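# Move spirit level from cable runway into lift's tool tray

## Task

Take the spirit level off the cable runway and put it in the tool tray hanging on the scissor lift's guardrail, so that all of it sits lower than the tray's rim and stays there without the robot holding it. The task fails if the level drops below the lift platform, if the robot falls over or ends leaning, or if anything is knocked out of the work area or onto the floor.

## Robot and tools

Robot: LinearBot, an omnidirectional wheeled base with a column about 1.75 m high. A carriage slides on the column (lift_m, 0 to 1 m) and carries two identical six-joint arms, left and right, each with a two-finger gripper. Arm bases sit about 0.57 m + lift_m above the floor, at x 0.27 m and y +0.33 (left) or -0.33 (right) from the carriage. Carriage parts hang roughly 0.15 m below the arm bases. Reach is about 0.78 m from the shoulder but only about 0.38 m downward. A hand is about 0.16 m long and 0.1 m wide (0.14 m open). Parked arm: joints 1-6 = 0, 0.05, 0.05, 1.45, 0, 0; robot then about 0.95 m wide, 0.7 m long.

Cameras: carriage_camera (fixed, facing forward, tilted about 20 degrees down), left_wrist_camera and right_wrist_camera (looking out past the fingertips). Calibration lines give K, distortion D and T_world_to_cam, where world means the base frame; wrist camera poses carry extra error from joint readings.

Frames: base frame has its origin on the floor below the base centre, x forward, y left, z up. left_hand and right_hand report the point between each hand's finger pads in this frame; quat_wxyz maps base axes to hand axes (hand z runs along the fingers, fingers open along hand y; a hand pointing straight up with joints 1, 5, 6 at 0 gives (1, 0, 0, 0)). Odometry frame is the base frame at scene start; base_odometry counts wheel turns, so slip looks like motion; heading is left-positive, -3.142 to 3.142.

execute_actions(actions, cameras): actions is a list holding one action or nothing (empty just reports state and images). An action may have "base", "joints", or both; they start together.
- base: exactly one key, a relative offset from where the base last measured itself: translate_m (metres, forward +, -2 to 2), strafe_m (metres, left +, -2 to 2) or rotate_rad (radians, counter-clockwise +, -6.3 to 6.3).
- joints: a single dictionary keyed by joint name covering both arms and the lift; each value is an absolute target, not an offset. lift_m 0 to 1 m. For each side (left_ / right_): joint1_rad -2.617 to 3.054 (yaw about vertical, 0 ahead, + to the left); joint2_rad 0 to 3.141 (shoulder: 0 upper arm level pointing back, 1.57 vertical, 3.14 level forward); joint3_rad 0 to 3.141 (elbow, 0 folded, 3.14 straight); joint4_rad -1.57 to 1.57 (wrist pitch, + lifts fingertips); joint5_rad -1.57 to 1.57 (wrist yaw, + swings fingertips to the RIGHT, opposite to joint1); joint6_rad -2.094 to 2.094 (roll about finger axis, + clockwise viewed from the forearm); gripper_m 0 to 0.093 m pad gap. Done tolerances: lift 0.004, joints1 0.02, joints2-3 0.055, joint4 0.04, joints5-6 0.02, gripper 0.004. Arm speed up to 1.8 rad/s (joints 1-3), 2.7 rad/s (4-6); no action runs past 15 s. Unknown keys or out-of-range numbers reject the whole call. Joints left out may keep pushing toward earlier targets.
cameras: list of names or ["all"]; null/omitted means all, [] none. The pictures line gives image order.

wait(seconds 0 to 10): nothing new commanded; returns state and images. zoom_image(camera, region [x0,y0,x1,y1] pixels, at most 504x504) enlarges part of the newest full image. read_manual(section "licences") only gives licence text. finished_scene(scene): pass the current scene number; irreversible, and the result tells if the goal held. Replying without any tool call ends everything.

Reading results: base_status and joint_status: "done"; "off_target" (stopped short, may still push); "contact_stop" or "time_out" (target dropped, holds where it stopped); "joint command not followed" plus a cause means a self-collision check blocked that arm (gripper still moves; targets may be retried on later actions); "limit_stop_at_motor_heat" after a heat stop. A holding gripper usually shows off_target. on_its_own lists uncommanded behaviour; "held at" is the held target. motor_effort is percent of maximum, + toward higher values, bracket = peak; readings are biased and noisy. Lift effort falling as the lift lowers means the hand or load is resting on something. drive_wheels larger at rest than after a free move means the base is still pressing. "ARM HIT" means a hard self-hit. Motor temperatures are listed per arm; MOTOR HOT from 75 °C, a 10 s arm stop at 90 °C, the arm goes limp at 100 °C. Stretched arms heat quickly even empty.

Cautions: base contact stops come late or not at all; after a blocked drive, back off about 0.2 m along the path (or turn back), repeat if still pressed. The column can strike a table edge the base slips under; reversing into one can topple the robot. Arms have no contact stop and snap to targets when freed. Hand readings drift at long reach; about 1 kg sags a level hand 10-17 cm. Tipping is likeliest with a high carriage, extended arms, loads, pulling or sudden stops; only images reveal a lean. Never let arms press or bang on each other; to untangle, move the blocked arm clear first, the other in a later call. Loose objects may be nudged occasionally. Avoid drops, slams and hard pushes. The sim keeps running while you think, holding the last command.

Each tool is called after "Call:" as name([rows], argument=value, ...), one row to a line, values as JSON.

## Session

Call:
execute_actions(actions=[])

Scene clock: 0.00 s.
Motor temperatures (°C, as the motors report them): left_arm=[22 25 21 20 21 22] | right_arm=[22 22 22 22 19 19]
base_odometry: x=+0.000 y=+0.000 heading=+0.000 (m, m, rad; odometry frame)
base_status: not commanded
joint_positions: lift_m=+0.302 left_joint1_rad=-0.001 left_joint2_rad=+0.042 left_joint3_rad=+0.060 left_joint4_rad=+1.432 left_joint5_rad=+0.024 left_joint6_rad=+0.020 left_gripper_m=+0.095 right_joint1_rad=-0.034 right_joint2_rad=+0.014 right_joint3_rad=+0.011 right_joint4_rad=+1.463 right_joint5_rad=+0.022 right_joint6_rad=+0.023 right_gripper_m=+0.095
joint_status: not commanded
motor_effort: lift_m=+24 drive_wheels=+2 (%)
left_hand: x=+0.3076 y=+0.3333 z=+1.3080 quat_wxyz=(+0.998, +0.013, +0.060, +0.008) (m; base frame)
right_hand: x=+0.3065 y=-0.3422 z=+1.2955 quat_wxyz=(+0.998, +0.012, +0.055, -0.006) (m; base frame)
pictures: carriage_camera, left_wrist_camera, right_wrist_camera
camera_calibration (this result's frames):
left_wrist_camera: T_world_to_cam=[[-0.00583064, -0.99977, 0.0206171, 0.309443], [0.703739, -0.0187501, -0.710211, 0.722117], [0.710435, 0.0103681, 0.703687, -1.01927], [0, 0, 0, 1]] pos_world=[0.217746, 0.33348, 1.22372]
right_wrist_camera: T_world_to_cam=[[-0.0359493, -0.997738, -0.056798, -0.266745], [0.717891, 0.0137559, -0.69602, 0.688949], [0.695227, -0.0657962, 0.715773, -1.04258], [0, 0, 0, 1]] pos_world=[0.22065, -0.344217, 1.21062]
Images, in order (width x height): carriage_camera 896x504, left_wrist_camera 896x504, right_wrist_camera 896x504.

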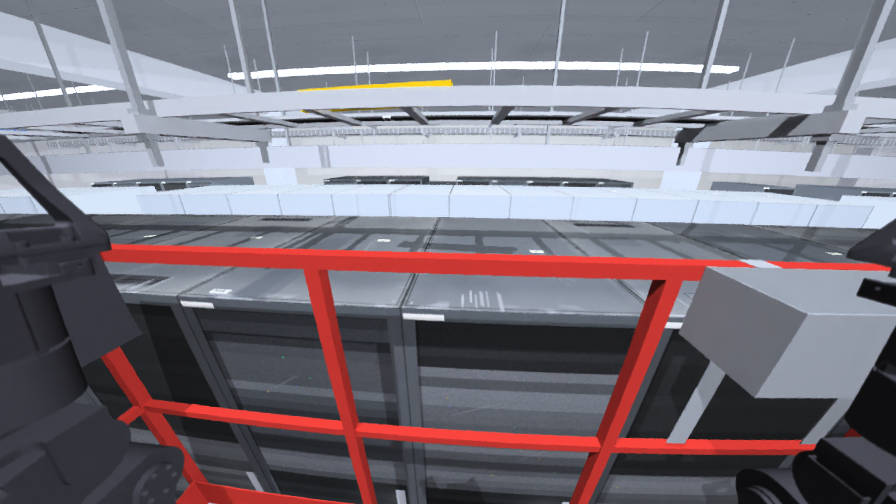

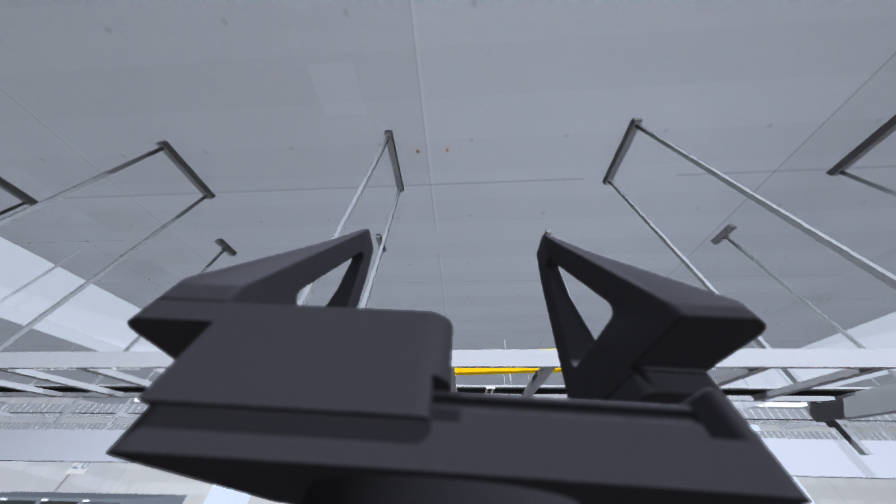

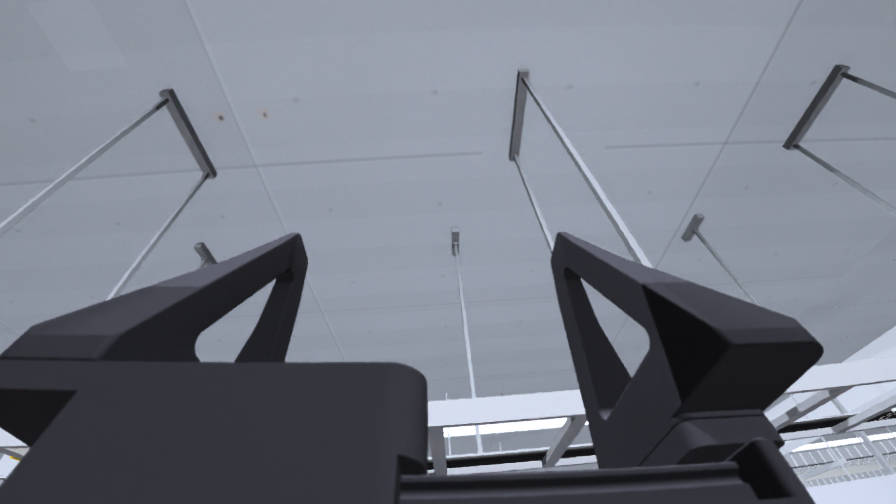

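Runway is higher this time.

Call:
execute_actions([
  {"joints":{"lift_m":0.8}},
], cameras=["carriage_camera"])

Scene clock: 2.70 s.
Motor temperatures (°C, as the motors report them): left_arm=[22 25 21 20 21 22] | right_arm=[22 22 22 22 19 19]
base_odometry: x=+0.000 y=+0.000 heading=+0.000 (m, m, rad; odometry frame)
base_status: not commanded
joint_positions: lift_m=+0.800 left_joint1_rad=-0.001 left_joint2_rad=+0.042 left_joint3_rad=+0.060 left_joint4_rad=+1.432 left_joint5_rad=+0.024 left_joint6_rad=+0.020 left_gripper_m=+0.095 right_joint1_rad=-0.034 right_joint2_rad=+0.014 right_joint3_rad=+0.011 right_joint4_rad=+1.463 right_joint5_rad=+0.022 right_joint6_rad=+0.023 right_gripper_m=+0.095
joint_status: all done
motor_effort: lift_m=+24(28) drive_wheels=-1(1) (%)
left_hand: x=+0.3076 y=+0.3333 z=+1.8059 quat_wxyz=(+0.998, +0.013, +0.060, +0.008) (m; base frame)
right_hand: x=+0.3065 y=-0.3422 z=+1.7934 quat_wxyz=(+0.998, +0.012, +0.055, -0.006) (m; base frame)
pictures: carriage_camera
camera_calibration (this result's frames):
carriage_camera: T_world_to_cam=[[0.0565082, -0.998243, -0.0178249, 0.0183959], [-0.361133, -0.00379179, -0.932507, 1.72918], [0.930801, 0.0591314, -0.360712, 0.47449], [0, 0, 0, 1]] pos_world=[0.18177, -0.00313698, 1.78396]
Images, in order (width x height): carriage_camera 896x504.

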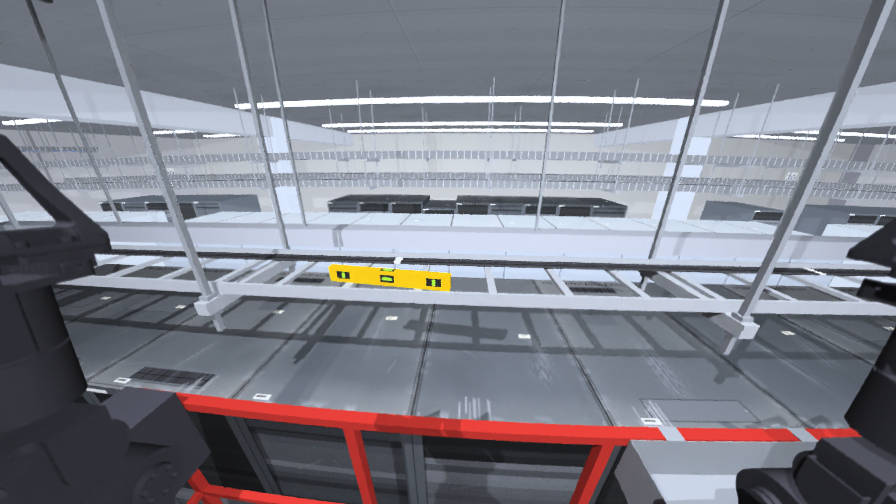

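Call:
execute_actions([
  {"base":{"rotate_rad":-0.14},"joints":{"lift_m":0.9,"left_joint1_rad":0.0,"left_joint2_rad":2.3,"left_joint3_rad":2.33,"left_joint4_rad":-1.57,"left_joint5_rad":0,"left_joint6_rad":1.57,"left_gripper_m":0.093}},
], cameras=[])

Call:
execute_actions([
  {"base":{"translate_m":0.095}},
], cameras=["carriage_camera","left_wrist_camera"])

Scene clock: 5.93 s.
Motor temperatures (°C, as the motors report them): left_arm=[22 26 22 20 21 22] | right_arm=[22 22 23 22 19 19]
base_odometry: x=+0.000 y=+0.000 heading=-0.140 (m, m, rad; odometry frame)
base_status: done
joint_positions: lift_m=+0.900 left_joint1_rad=-0.001 left_joint2_rad=+2.300 left_joint3_rad=+2.311 left_joint4_rad=-1.559 left_joint5_rad=+0.001 left_joint6_rad=+1.564 left_gripper_m=+0.093 right_joint1_rad=-0.034 right_joint2_rad=+0.014 right_joint3_rad=+0.011 right_joint4_rad=+1.462 right_joint5_rad=+0.021 right_joint6_rad=+0.023 right_gripper_m=+0.095
joint_status: all done
motor_effort: lift_m=+24(30) drive_wheels=+10(12) (%)
left_hand: x=+0.7240 y=+0.3367 z=+1.6000 quat_wxyz=(+0.009, +0.705, +0.709, +0.008) (m; base frame)
right_hand: x=+0.3066 y=-0.3421 z=+1.8935 quat_wxyz=(+0.998, +0.012, +0.055, -0.006) (m; base frame)
pictures: none
No camera images: the call's "cameras" was empty. Leave "cameras" out to get every camera's image.

Scene clock: 7.53 s.
Motor temperatures (°C, as the motors report them): left_arm=[22 26 22 20 21 22] | right_arm=[22 22 23 22 19 19]
base_odometry: x=+0.094 y=-0.013 heading=-0.140 (m, m, rad; odometry frame)
base_status: done
joint_positions: lift_m=+0.900 left_joint1_rad=-0.001 left_joint2_rad=+2.300 left_joint3_rad=+2.311 left_joint4_rad=-1.561 left_joint5_rad=+0.001 left_joint6_rad=+1.564 left_gripper_m=+0.093 right_joint1_rad=-0.034 right_joint2_rad=+0.014 right_joint3_rad=+0.011 right_joint4_rad=+1.462 right_joint5_rad=+0.021 right_joint6_rad=+0.023 right_gripper_m=+0.095
joint_status: not commanded
motor_effort: lift_m=+24(24) drive_wheels=+5(11) (%)
left_hand: x=+0.7233 y=+0.3367 z=+1.6000 quat_wxyz=(+0.008, +0.705, +0.709, +0.007) (m; base frame)
right_hand: x=+0.3066 y=-0.3421 z=+1.8935 quat_wxyz=(+0.998, +0.012, +0.055, -0.006) (m; base frame)
pictures: carriage_camera, left_wrist_camera
camera_calibration (this result's frames):
carriage_camera: T_world_to_cam=[[0.0565082, -0.998243, -0.0178249, 0.0201789], [-0.361133, -0.00379179, -0.932507, 1.82247], [0.930801, 0.0591314, -0.360712, 0.510573], [0, 0, 0, 1]] pos_world=[0.18177, -0.00313698, 1.88399]
left_wrist_camera: T_world_to_cam=[[-0.997426, -0.0321123, -0.0641169, 0.836221], [-0.0649564, 0.783383, 0.618136, -1.2024], [0.0303783, 0.620709, -0.783452, 1.14574], [0, 0, 0, 1]] pos_world=[0.72116, 0.257621, 1.69449]
Images, in order (width x height): carriage_camera 896x504, left_wrist_camera 896x504.

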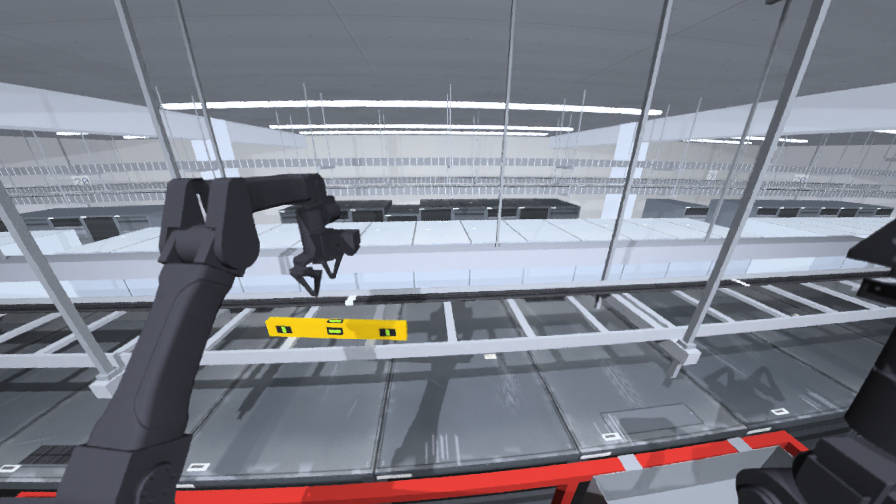

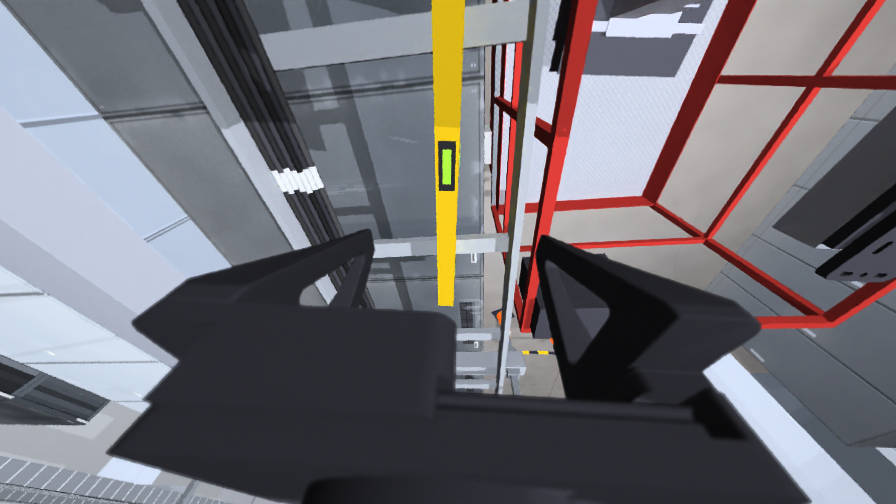

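Call:
execute_actions([
  {"joints":{"lift_m":0.79}},
], cameras=["carriage_camera","left_wrist_camera"])

Scene clock: 8.97 s.
Motor temperatures (°C, as the motors report them): left_arm=[22 27 22 20 21 22] | right_arm=[22 22 23 22 19 19]
base_odometry: x=+0.094 y=-0.013 heading=-0.140 (m, m, rad; odometry frame)
base_status: not commanded
joint_positions: lift_m=+0.790 left_joint1_rad=-0.001 left_joint2_rad=+2.303 left_joint3_rad=+2.319 left_joint4_rad=-1.563 left_joint5_rad=+0.001 left_joint6_rad=+1.564 left_gripper_m=+0.093 right_joint1_rad=-0.034 right_joint2_rad=+0.014 right_joint3_rad=+0.011 right_joint4_rad=+1.462 right_joint5_rad=+0.021 right_joint6_rad=+0.023 right_gripper_m=+0.095
joint_status: all done
motor_effort: lift_m=+22(21) drive_wheels=+4(6) (%)
left_hand: x=+0.7244 y=+0.3367 z=+1.4910 quat_wxyz=(+0.009, +0.705, +0.709, +0.008) (m; base frame)
right_hand: x=+0.3066 y=-0.3421 z=+1.7838 quat_wxyz=(+0.998, +0.012, +0.055, -0.006) (m; base frame)
pictures: carriage_camera, left_wrist_camera
camera_calibration (this result's frames):
carriage_camera: T_world_to_cam=[[0.0565082, -0.998243, -0.0178249, 0.0182234], [-0.361133, -0.00379179, -0.932507, 1.72016], [0.930801, 0.0591314, -0.360712, 0.470999], [0, 0, 0, 1]] pos_world=[0.18177, -0.00313698, 1.77428]
left_wrist_camera: T_world_to_cam=[[-0.9972, -0.0321126, -0.0675408, 0.8353], [-0.0670783, 0.783386, 0.617905, -1.13306], [0.0330679, 0.620706, -0.783346, 1.05819], [0, 0, 0, 1]] pos_world=[0.721966, 0.25762, 1.58547]
Images, in order (width x height): carriage_camera 896x504, left_wrist_camera 896x504.

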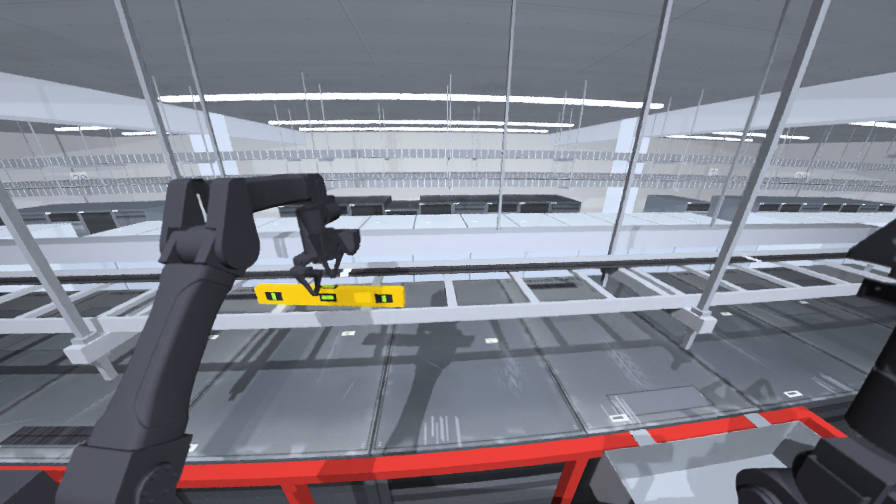

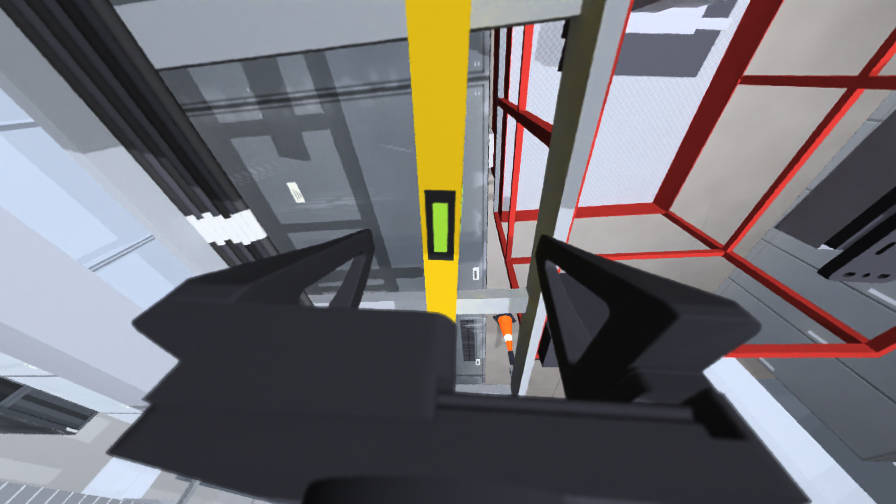

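Call:
execute_actions([
  {"base":{"translate_m":0.01},"joints":{"lift_m":0.731}},
], cameras=["carriage_camera","left_wrist_camera"])

Call:
execute_actions([
  {"joints":{"left_gripper_m":0.0}},
], cameras=["carriage_camera","left_wrist_camera"])

Scene clock: 10.10 s.
Motor temperatures (°C, as the motors report them): left_arm=[22 28 22 20 21 22] | right_arm=[22 23 23 22 19 19]
base_odometry: x=+0.104 y=-0.015 heading=-0.141 (m, m, rad; odometry frame)
base_status: done
joint_positions: lift_m=+0.731 left_joint1_rad=-0.001 left_joint2_rad=+2.309 left_joint3_rad=+2.319 left_joint4_rad=-1.565 left_joint5_rad=+0.001 left_joint6_rad=+1.564 left_gripper_m=+0.093 right_joint1_rad=-0.034 right_joint2_rad=+0.014 right_joint3_rad=+0.011 right_joint4_rad=+1.462 right_joint5_rad=+0.021 right_joint6_rad=+0.023 right_gripper_m=+0.095
joint_status: all done
motor_effort: lift_m=+22(21) drive_wheels=-7(14) (%)
left_hand: x=+0.7240 y=+0.3367 z=+1.4294 quat_wxyz=(+0.006, +0.705, +0.709, +0.005) (m; base frame)
right_hand: x=+0.3066 y=-0.3421 z=+1.7248 quat_wxyz=(+0.998, +0.012, +0.055, -0.006) (m; base frame)
pictures: carriage_camera, left_wrist_camera
camera_calibration (this result's frames):
carriage_camera: T_world_to_cam=[[0.0565082, -0.998243, -0.0178249, 0.0171719], [-0.361133, -0.00379179, -0.932507, 1.66515], [0.930801, 0.0591314, -0.360712, 0.449721], [0, 0, 0, 1]] pos_world=[0.18177, -0.00313698, 1.71529]
left_wrist_camera: T_world_to_cam=[[-0.997721, -0.0317143, -0.0595638, 0.819595], [-0.0618326, 0.783163, 0.618735, -1.09998], [0.0270254, 0.621008, -0.783338, 1.01417], [0, 0, 0, 1]] pos_world=[0.722304, 0.257649, 1.52385]
Images, in order (width x height): carriage_camera 896x504, left_wrist_camera 896x504.

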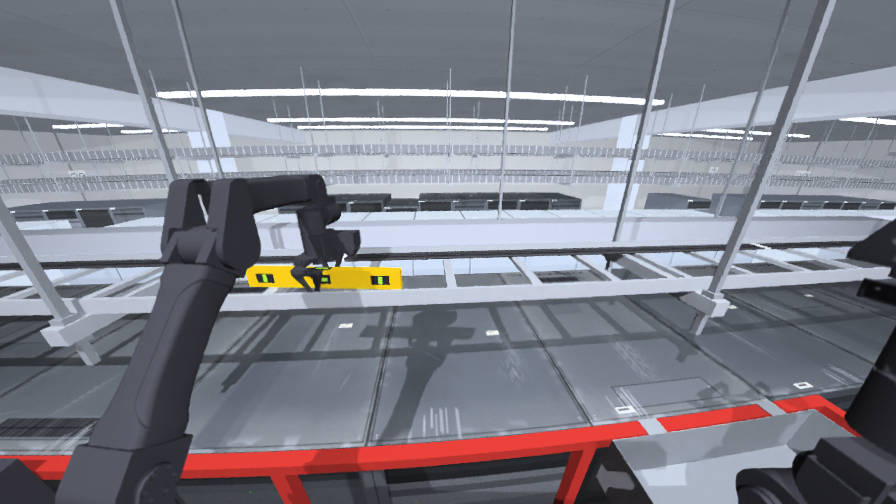

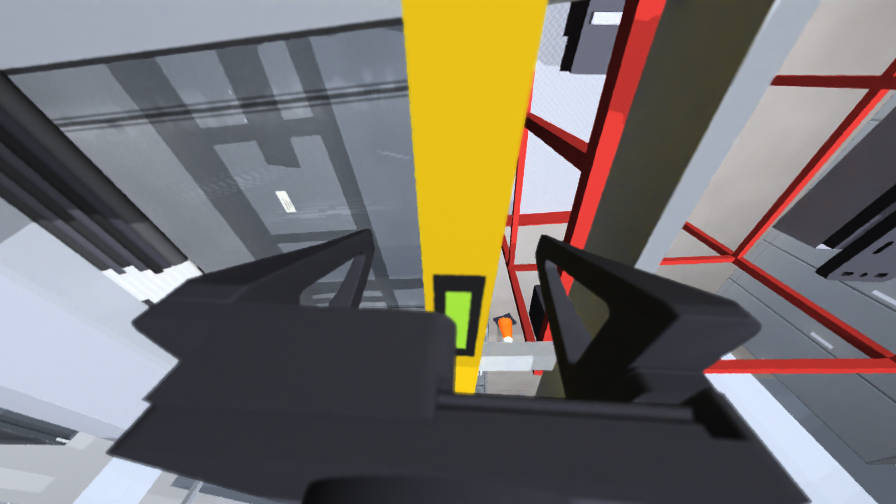

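Scene clock: 10.83 s.
Motor temperatures (°C, as the motors report them): left_arm=[22 28 22 20 21 22] | right_arm=[22 23 23 22 19 19]
base_odometry: x=+0.104 y=-0.015 heading=-0.141 (m, m, rad; odometry frame)
base_status: not commanded
joint_positions: lift_m=+0.731 left_joint1_rad=-0.001 left_joint2_rad=+2.309 left_joint3_rad=+2.319 left_joint4_rad=-1.566 left_joint5_rad=+0.001 left_joint6_rad=+1.565 left_gripper_m=+0.021 right_joint1_rad=-0.034 right_joint2_rad=+0.014 right_joint3_rad=+0.011 right_joint4_rad=+1.462 right_joint5_rad=+0.021 right_joint6_rad=+0.023 right_gripper_m=+0.095
joint_status: left_gripper_m off_target (ended at +0.021, target +0.000)
motor_effort: lift_m=+21(22) drive_wheels=-7(7) (%)
left_hand: x=+0.7237 y=+0.3367 z=+1.4294 quat_wxyz=(+0.005, +0.706, +0.708, +0.005) (m; base frame)
right_hand: x=+0.3066 y=-0.3421 z=+1.7248 quat_wxyz=(+0.998, +0.012, +0.055, -0.006) (m; base frame)
pictures: carriage_camera, left_wrist_camera
camera_calibration (this result's frames):
carriage_camera: T_world_to_cam=[[0.0565082, -0.998243, -0.0178249, 0.0171719], [-0.361133, -0.00379179, -0.932507, 1.66515], [0.930801, 0.0591314, -0.360712, 0.449721], [0, 0, 0, 1]] pos_world=[0.18177, -0.00313698, 1.71529]
left_wrist_camera: T_world_to_cam=[[-0.997846, -0.0305714, -0.0580429, 0.816752], [-0.0599928, 0.783221, 0.618843, -1.1015], [0.0265415, 0.620992, -0.783367, 1.01457], [0, 0, 0, 1]] pos_world=[0.721982, 0.25765, 1.52385]
Images, in order (width x height): carriage_camera 896x504, left_wrist_camera 896x504.

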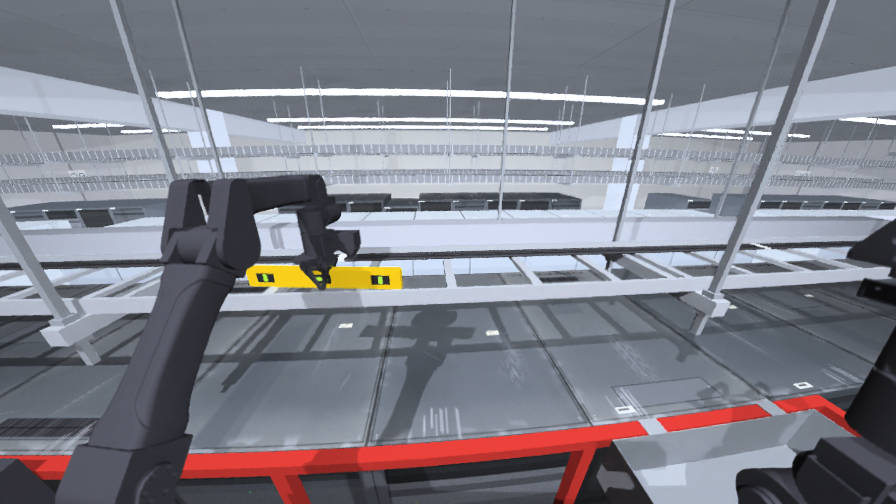

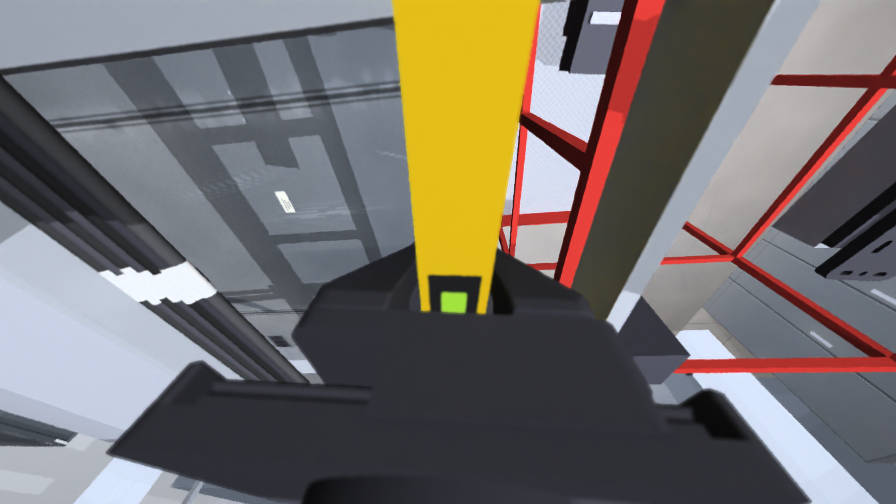

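Call:
execute_actions([
  {"joints":{"lift_m":0.9}},
], cameras=[])

Call:
execute_actions([
  {"base":{"translate_m":-0.12}},
], cameras=[])

Call:
execute_actions([
  {"base":{"rotate_rad":0.12}},
], cameras=["carriage_camera","left_wrist_camera"])

Scene clock: 12.33 s.
Motor temperatures (°C, as the motors report them): left_arm=[22 29 23 20 21 22] | right_arm=[22 23 23 22 19 19]
base_odometry: x=+0.104 y=-0.015 heading=-0.141 (m, m, rad; odometry frame)
base_status: not commanded
joint_positions: lift_m=+0.900 left_joint1_rad=-0.001 left_joint2_rad=+2.311 left_joint3_rad=+2.319 left_joint4_rad=-1.566 left_joint5_rad=+0.000 left_joint6_rad=+1.565 left_gripper_m=+0.021 right_joint1_rad=-0.034 right_joint2_rad=+0.014 right_joint3_rad=+0.011 right_joint4_rad=+1.462 right_joint5_rad=+0.021 right_joint6_rad=+0.023 right_gripper_m=+0.095
joint_status: all done
motor_effort: lift_m=+24(30) drive_wheels=+4(4) (%)
left_hand: x=+0.7237 y=+0.3369 z=+1.5974 quat_wxyz=(+0.004, +0.706, +0.708, +0.004) (m; base frame)
right_hand: x=+0.3066 y=-0.3421 z=+1.8934 quat_wxyz=(+0.998, +0.012, +0.055, -0.006) (m; base frame)
pictures: none
No camera images: the call's "cameras" was empty. Leave "cameras" out to get every camera's image.

Scene clock: 14.00 s.
Motor temperatures (°C, as the motors report them): left_arm=[22 30 23 20 21 22] | right_arm=[22 23 23 22 19 19]
base_odometry: x=-0.015 y=+0.002 heading=-0.141 (m, m, rad; odometry frame)
base_status: done
joint_positions: lift_m=+0.900 left_joint1_rad=-0.001 left_joint2_rad=+2.311 left_joint3_rad=+2.319 left_joint4_rad=-1.566 left_joint5_rad=+0.000 left_joint6_rad=+1.565 left_gripper_m=+0.021 right_joint1_rad=-0.034 right_joint2_rad=+0.014 right_joint3_rad=+0.011 right_joint4_rad=+1.461 right_joint5_rad=+0.021 right_joint6_rad=+0.023 right_gripper_m=+0.095
joint_status: not commanded
motor_effort: lift_m=+24(24) drive_wheels=+3(14) (%)
left_hand: x=+0.7238 y=+0.3369 z=+1.5974 quat_wxyz=(+0.005, +0.706, +0.708, +0.005) (m; base frame)
right_hand: x=+0.3068 y=-0.3422 z=+1.8934 quat_wxyz=(+0.998, +0.012, +0.056, -0.006) (m; base frame)
pictures: none
No camera images: the call's "cameras" was empty. Leave "cameras" out to get every camera's image.

Scene clock: 15.07 s.
Motor temperatures (°C, as the motors report them): left_arm=[22 30 23 20 21 22] | right_arm=[22 23 23 22 19 19]
base_odometry: x=-0.015 y=+0.002 heading=-0.022 (m, m, rad; odometry frame)
base_status: done
joint_positions: lift_m=+0.900 left_joint1_rad=+0.004 left_joint2_rad=+2.311 left_joint3_rad=+2.319 left_joint4_rad=-1.566 left_joint5_rad=-0.003 left_joint6_rad=+1.565 left_gripper_m=+0.021 right_joint1_rad=-0.034 right_joint2_rad=+0.014 right_joint3_rad=+0.011 right_joint4_rad=+1.461 right_joint5_rad=+0.021 right_joint6_rad=+0.023 right_gripper_m=+0.095
joint_status: not commanded
motor_effort: lift_m=+24(24) drive_wheels=+4(8) (%)
left_hand: x=+0.7237 y=+0.3396 z=+1.5974 quat_wxyz=(+0.003, +0.704, +0.710, +0.005) (m; base frame)
right_hand: x=+0.3068 y=-0.3422 z=+1.8934 quat_wxyz=(+0.998, +0.012, +0.056, -0.006) (m; base frame)
pictures: carriage_camera, left_wrist_camera
camera_calibration (this result's frames):
carriage_camera: T_world_to_cam=[[0.0565082, -0.998243, -0.0178249, 0.0201786], [-0.361133, -0.00379179, -0.932507, 1.82245], [0.930801, 0.0591314, -0.360712, 0.510566], [0, 0, 0, 1]] pos_world=[0.18177, -0.00313698, 1.88397]
left_wrist_camera: T_world_to_cam=[[-0.997768, -0.0353518, -0.0566418, 0.825935], [-0.0629608, 0.780547, 0.621918, -1.20959], [0.0222257, 0.624096, -0.781031, 1.14276], [0, 0, 0, 1]] pos_world=[0.722537, 0.260148, 1.69158]
Images, in order (width x height): carriage_camera 896x504, left_wrist_camera 896x504.

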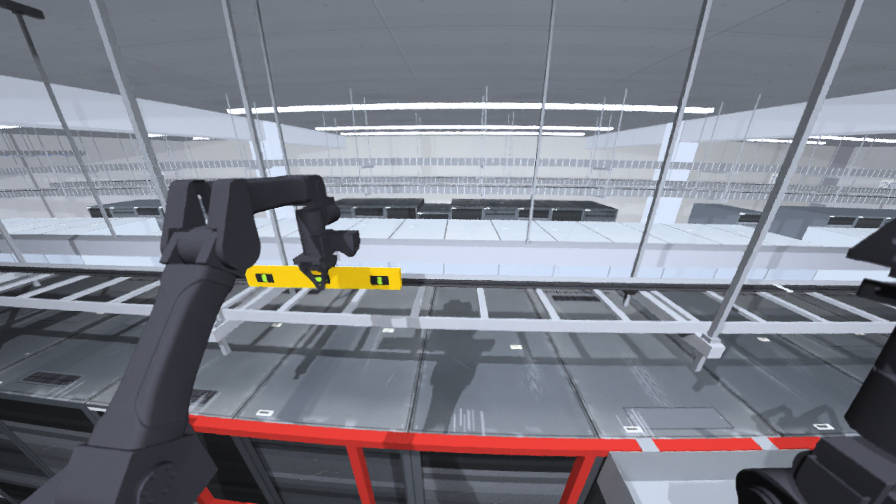

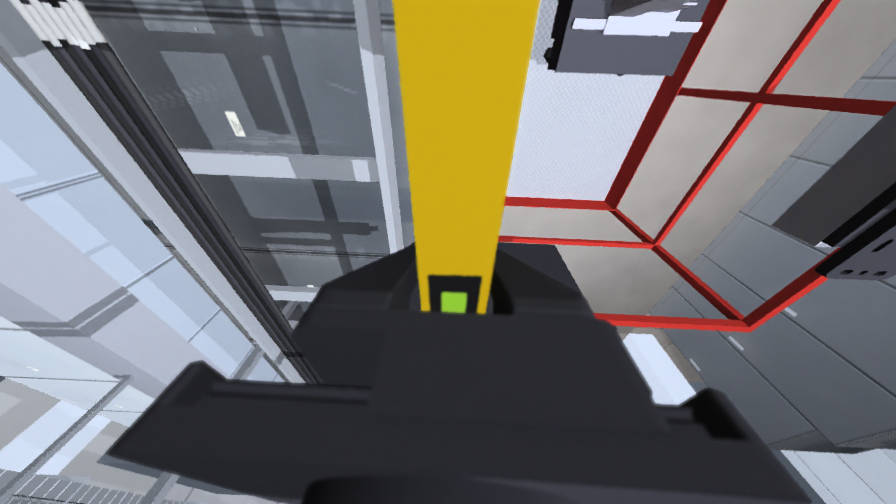

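Call:
execute_actions([
  {"base":{"strafe_m":-0.55},"joints":{"left_joint1_rad":-0.5,"left_joint6_rad":1.07}},
], cameras=["carriage_camera"])

Call:
execute_actions([
  {"joints":{"left_joint1_rad":-1.085,"left_joint6_rad":0.485,"left_joint2_rad":2.75,"left_joint3_rad":2.77,"lift_m":0.75}},
], cameras=["carriage_camera","left_wrist_camera"])

Scene clock: 18.97 s.
Motor temperatures (°C, as the motors report them): left_arm=[22 32 23 20 21 22] | right_arm=[22 23 24 22 19 19]
base_odometry: x=-0.027 y=-0.548 heading=-0.022 (m, m, rad; odometry frame)
base_status: done
joint_positions: lift_m=+0.900 left_joint1_rad=-0.505 left_joint2_rad=+2.311 left_joint3_rad=+2.319 left_joint4_rad=-1.566 left_joint5_rad=+0.001 left_joint6_rad=+1.076 left_gripper_m=+0.021 right_joint1_rad=-0.034 right_joint2_rad=+0.014 right_joint3_rad=+0.011 right_joint4_rad=+1.461 right_joint5_rad=+0.021 right_joint6_rad=+0.023 right_gripper_m=+0.095
joint_status: all done
motor_effort: lift_m=+24(24) drive_wheels=-5(9) (%)
left_hand: x=+0.6682 y=+0.1219 z=+1.5974 quat_wxyz=(+0.006, +0.711, +0.704, +0.001) (m; base frame)
right_hand: x=+0.3068 y=-0.3422 z=+1.8934 quat_wxyz=(+0.998, +0.012, +0.056, -0.006) (m; base frame)
pictures: carriage_camera
camera_calibration (this result's frames):
carriage_camera: T_world_to_cam=[[0.0565082, -0.998243, -0.0178249, 0.0201786], [-0.361133, -0.00379179, -0.932507, 1.82245], [0.930801, 0.0591314, -0.360712, 0.510566], [0, 0, 0, 1]] pos_world=[0.18177, -0.00313698, 1.88397]
Images, in order (width x height): carriage_camera 896x504.

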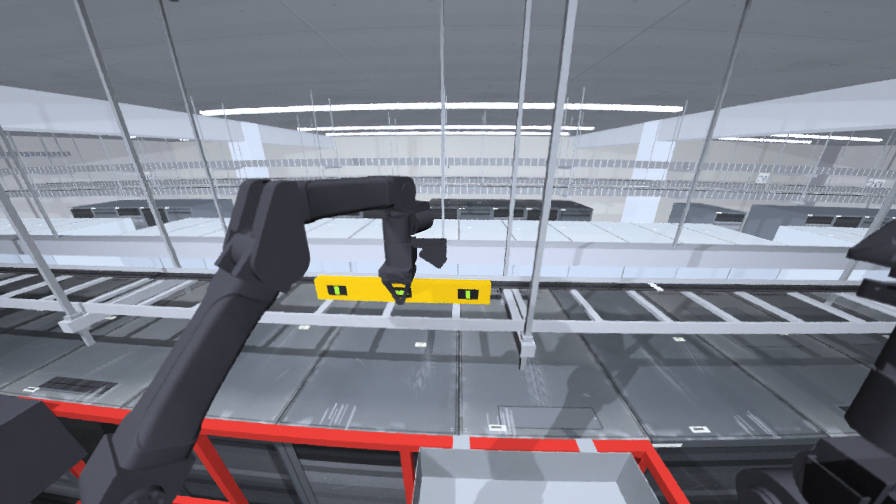

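Scene clock: 20.37 s.
Motor temperatures (°C, as the motors report them): left_arm=[22 33 23 20 21 22] | right_arm=[22 23 24 22 19 19]
base_odometry: x=-0.027 y=-0.548 heading=-0.022 (m, m, rad; odometry frame)
base_status: not commanded
joint_positions: lift_m=+0.750 left_joint1_rad=-1.086 left_joint2_rad=+2.776 left_joint3_rad=+2.748 left_joint4_rad=-1.556 left_joint5_rad=+0.002 left_joint6_rad=+0.490 left_gripper_m=+0.021 right_joint1_rad=-0.034 right_joint2_rad=+0.014 right_joint3_rad=+0.011 right_joint4_rad=+1.462 right_joint5_rad=+0.021 right_joint6_rad=+0.023 right_gripper_m=+0.095
joint_status: all done
motor_effort: lift_m=+21(23) drive_wheels=-4(5) (%)
left_hand: x=+0.5155 y=-0.1139 z=+1.3384 quat_wxyz=(-0.006, +0.709, +0.705, +0.001) (m; base frame)
right_hand: x=+0.3067 y=-0.3422 z=+1.7437 quat_wxyz=(+0.998, +0.012, +0.056, -0.006) (m; base frame)
pictures: carriage_camera, left_wrist_camera
camera_calibration (this result's frames):
carriage_camera: T_world_to_cam=[[0.0565082, -0.998243, -0.0178249, 0.0175101], [-0.361133, -0.00379179, -0.932507, 1.68284], [0.930801, 0.0591314, -0.360712, 0.456564], [0, 0, 0, 1]] pos_world=[0.18177, -0.00313698, 1.73426]
left_wrist_camera: T_world_to_cam=[[-0.999117, -0.0206091, -0.0366141, 0.563112], [-0.039058, 0.776754, 0.628592, -0.729336], [0.0154854, 0.629467, -0.776873, 1.2266], [0, 0, 0, 1]] pos_world=[0.515134, -0.193983, 1.43198]
Images, in order (width x height): carriage_camera 896x504, left_wrist_camera 896x504.

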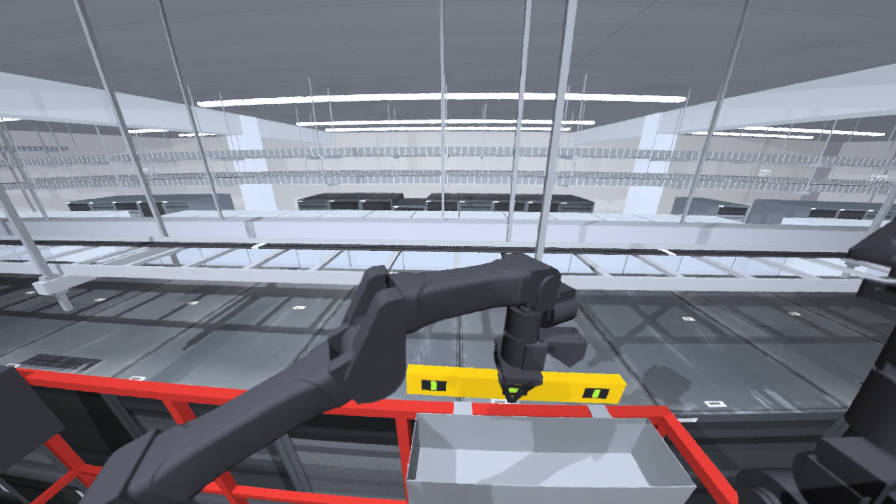

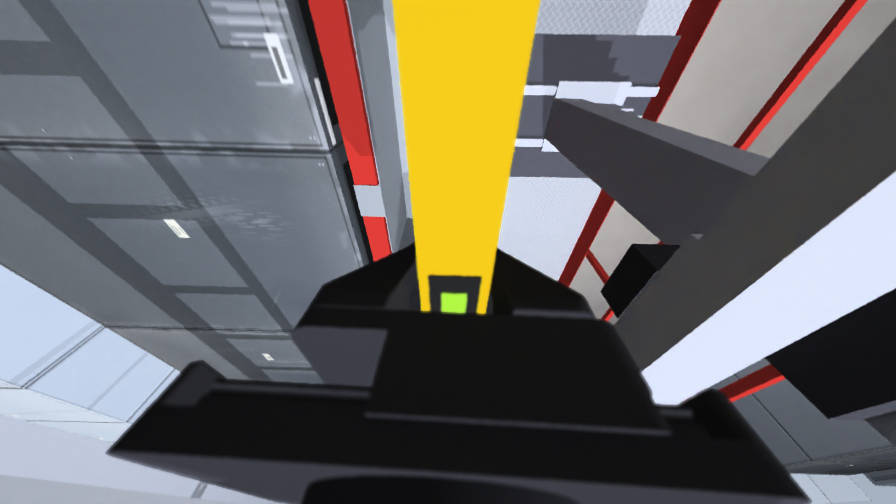

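Call:
execute_actions([
  {"base":{"strafe_m":-0.06},"joints":{"lift_m":0.57}},
], cameras=["carriage_camera","left_wrist_camera"])

Scene clock: 22.37 s.
Motor temperatures (°C, as the motors report them): left_arm=[22 34 24 20 21 22] | right_arm=[22 23 24 22 19 19]
base_odometry: x=-0.029 y=-0.608 heading=-0.022 (m, m, rad; odometry frame)
base_status: done
joint_positions: lift_m=+0.570 left_joint1_rad=-1.086 left_joint2_rad=+2.773 left_joint3_rad=+2.753 left_joint4_rad=-1.563 left_joint5_rad=+0.000 left_joint6_rad=+0.490 left_gripper_m=+0.021 right_joint1_rad=-0.034 right_joint2_rad=+0.014 right_joint3_rad=+0.011 right_joint4_rad=+1.462 right_joint5_rad=+0.022 right_joint6_rad=+0.023 right_gripper_m=+0.095
joint_status: all done
motor_effort: lift_m=+22(22) drive_wheels=+0(11) (%)
left_hand: x=+0.5156 y=-0.1132 z=+1.1610 quat_wxyz=(-0.006, +0.709, +0.705, +0.002) (m; base frame)
right_hand: x=+0.3067 y=-0.3423 z=+1.5637 quat_wxyz=(+0.998, +0.013, +0.056, -0.006) (m; base frame)
pictures: carriage_camera, left_wrist_camera
camera_calibration (this result's frames):
carriage_camera: T_world_to_cam=[[0.0565082, -0.998243, -0.0178249, 0.0143015], [-0.361133, -0.00379179, -0.932507, 1.51498], [0.930801, 0.0591314, -0.360712, 0.391633], [0, 0, 0, 1]] pos_world=[0.18177, -0.00313698, 1.55426]
left_wrist_camera: T_world_to_cam=[[-0.999011, -0.0213283, -0.0390086, 0.559383], [-0.0411303, 0.776475, 0.628804, -0.617538], [0.0168779, 0.629787, -0.776585, 1.08738], [0, 0, 0, 1]] pos_world=[0.515077, -0.193382, 1.25457]
Images, in order (width x height): carriage_camera 896x504, left_wrist_camera 896x504.

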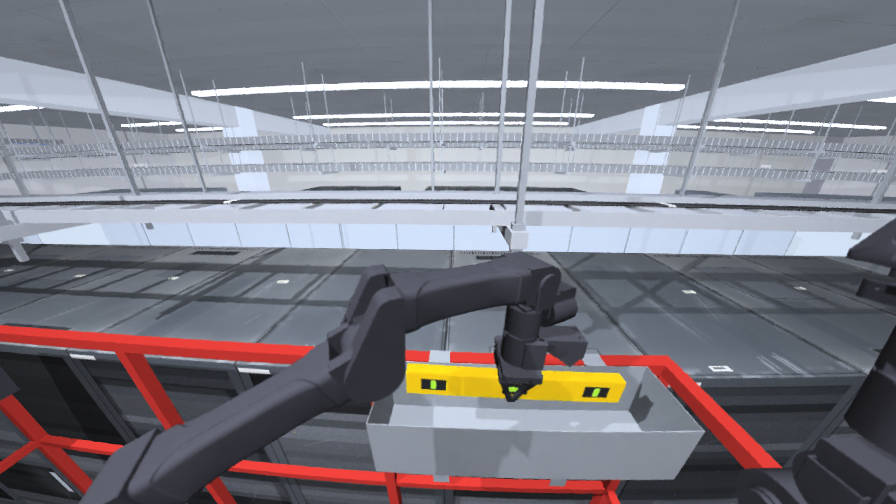

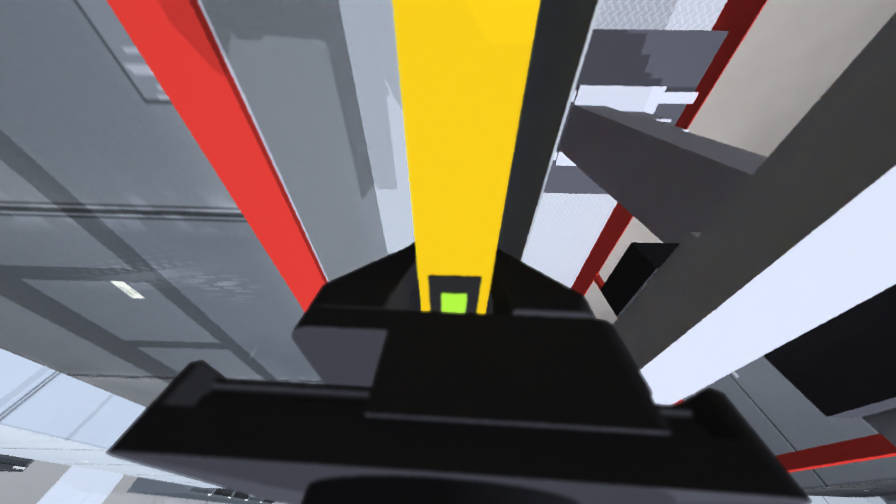

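Call:
execute_actions([
  {"base":{"translate_m":0.025},"joints":{"lift_m":0.5}},
], cameras=["carriage_camera","left_wrist_camera"])

Scene clock: 23.57 s.
Motor temperatures (°C, as the motors report them): left_arm=[22 35 24 20 21 22] | right_arm=[22 23 24 22 19 19]
base_odometry: x=-0.004 y=-0.609 heading=-0.023 (m, m, rad; odometry frame)
base_status: done
joint_positions: lift_m=+0.500 left_joint1_rad=-1.085 left_joint2_rad=+2.775 left_joint3_rad=+2.753 left_joint4_rad=-1.563 left_joint5_rad=-0.002 left_joint6_rad=+0.489 left_gripper_m=+0.021 right_joint1_rad=-0.034 right_joint2_rad=+0.014 right_joint3_rad=+0.011 right_joint4_rad=+1.461 right_joint5_rad=+0.022 right_joint6_rad=+0.023 right_gripper_m=+0.095
joint_status: all done
motor_effort: lift_m=+22(21) drive_wheels=-8(10) (%)
left_hand: x=+0.5162 y=-0.1125 z=+1.0898 quat_wxyz=(-0.007, +0.708, +0.706, +0.003) (m; base frame)
right_hand: x=+0.3068 y=-0.3422 z=+1.4937 quat_wxyz=(+0.998, +0.012, +0.056, -0.006) (m; base frame)
pictures: carriage_camera, left_wrist_camera
camera_calibration (this result's frames):
carriage_camera: T_world_to_cam=[[0.0565082, -0.998243, -0.0178249, 0.0130529], [-0.361133, -0.00379179, -0.932507, 1.44967], [0.930801, 0.0591314, -0.360712, 0.366366], [0, 0, 0, 1]] pos_world=[0.18177, -0.00313698, 1.48421]
left_wrist_camera: T_world_to_cam=[[-0.998972, -0.0230801, -0.0390194, 0.556974], [-0.0425523, 0.774244, 0.631455, -0.575759], [0.0156365, 0.632466, -0.77443, 1.03022], [0, 0, 0, 1]] pos_world=[0.515792, -0.192947, 1.18313]
Images, in order (width x height): carriage_camera 896x504, left_wrist_camera 896x504.

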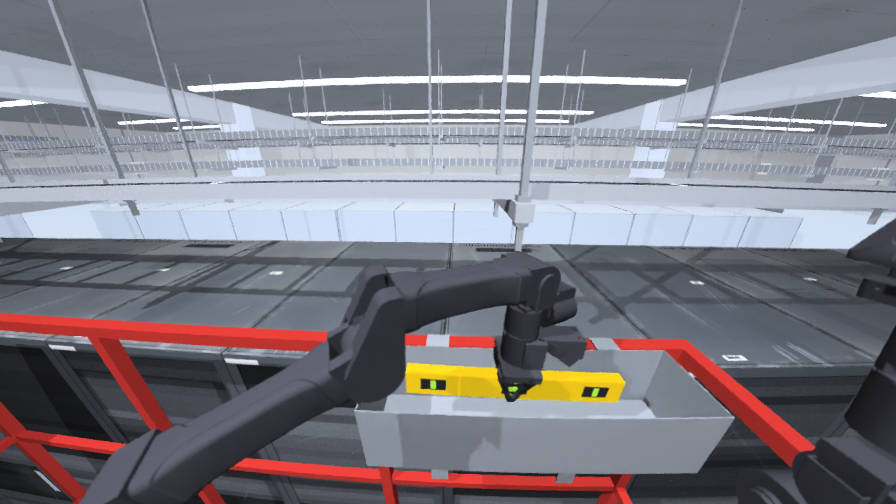

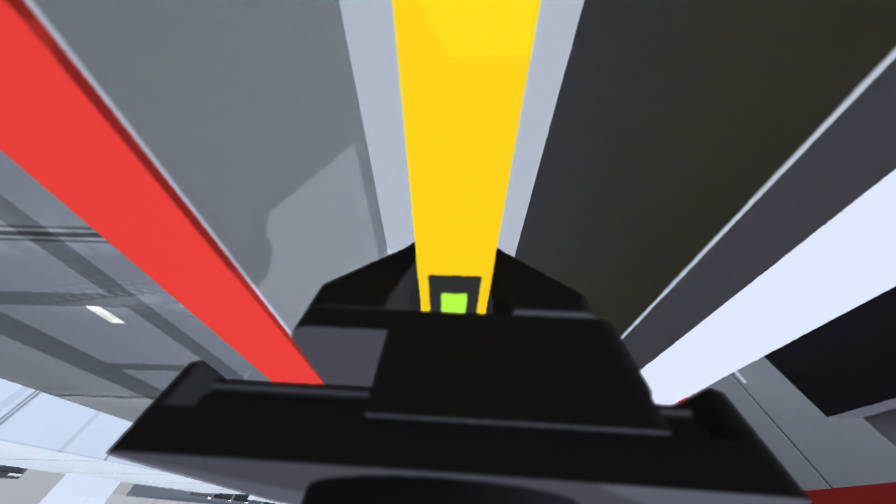

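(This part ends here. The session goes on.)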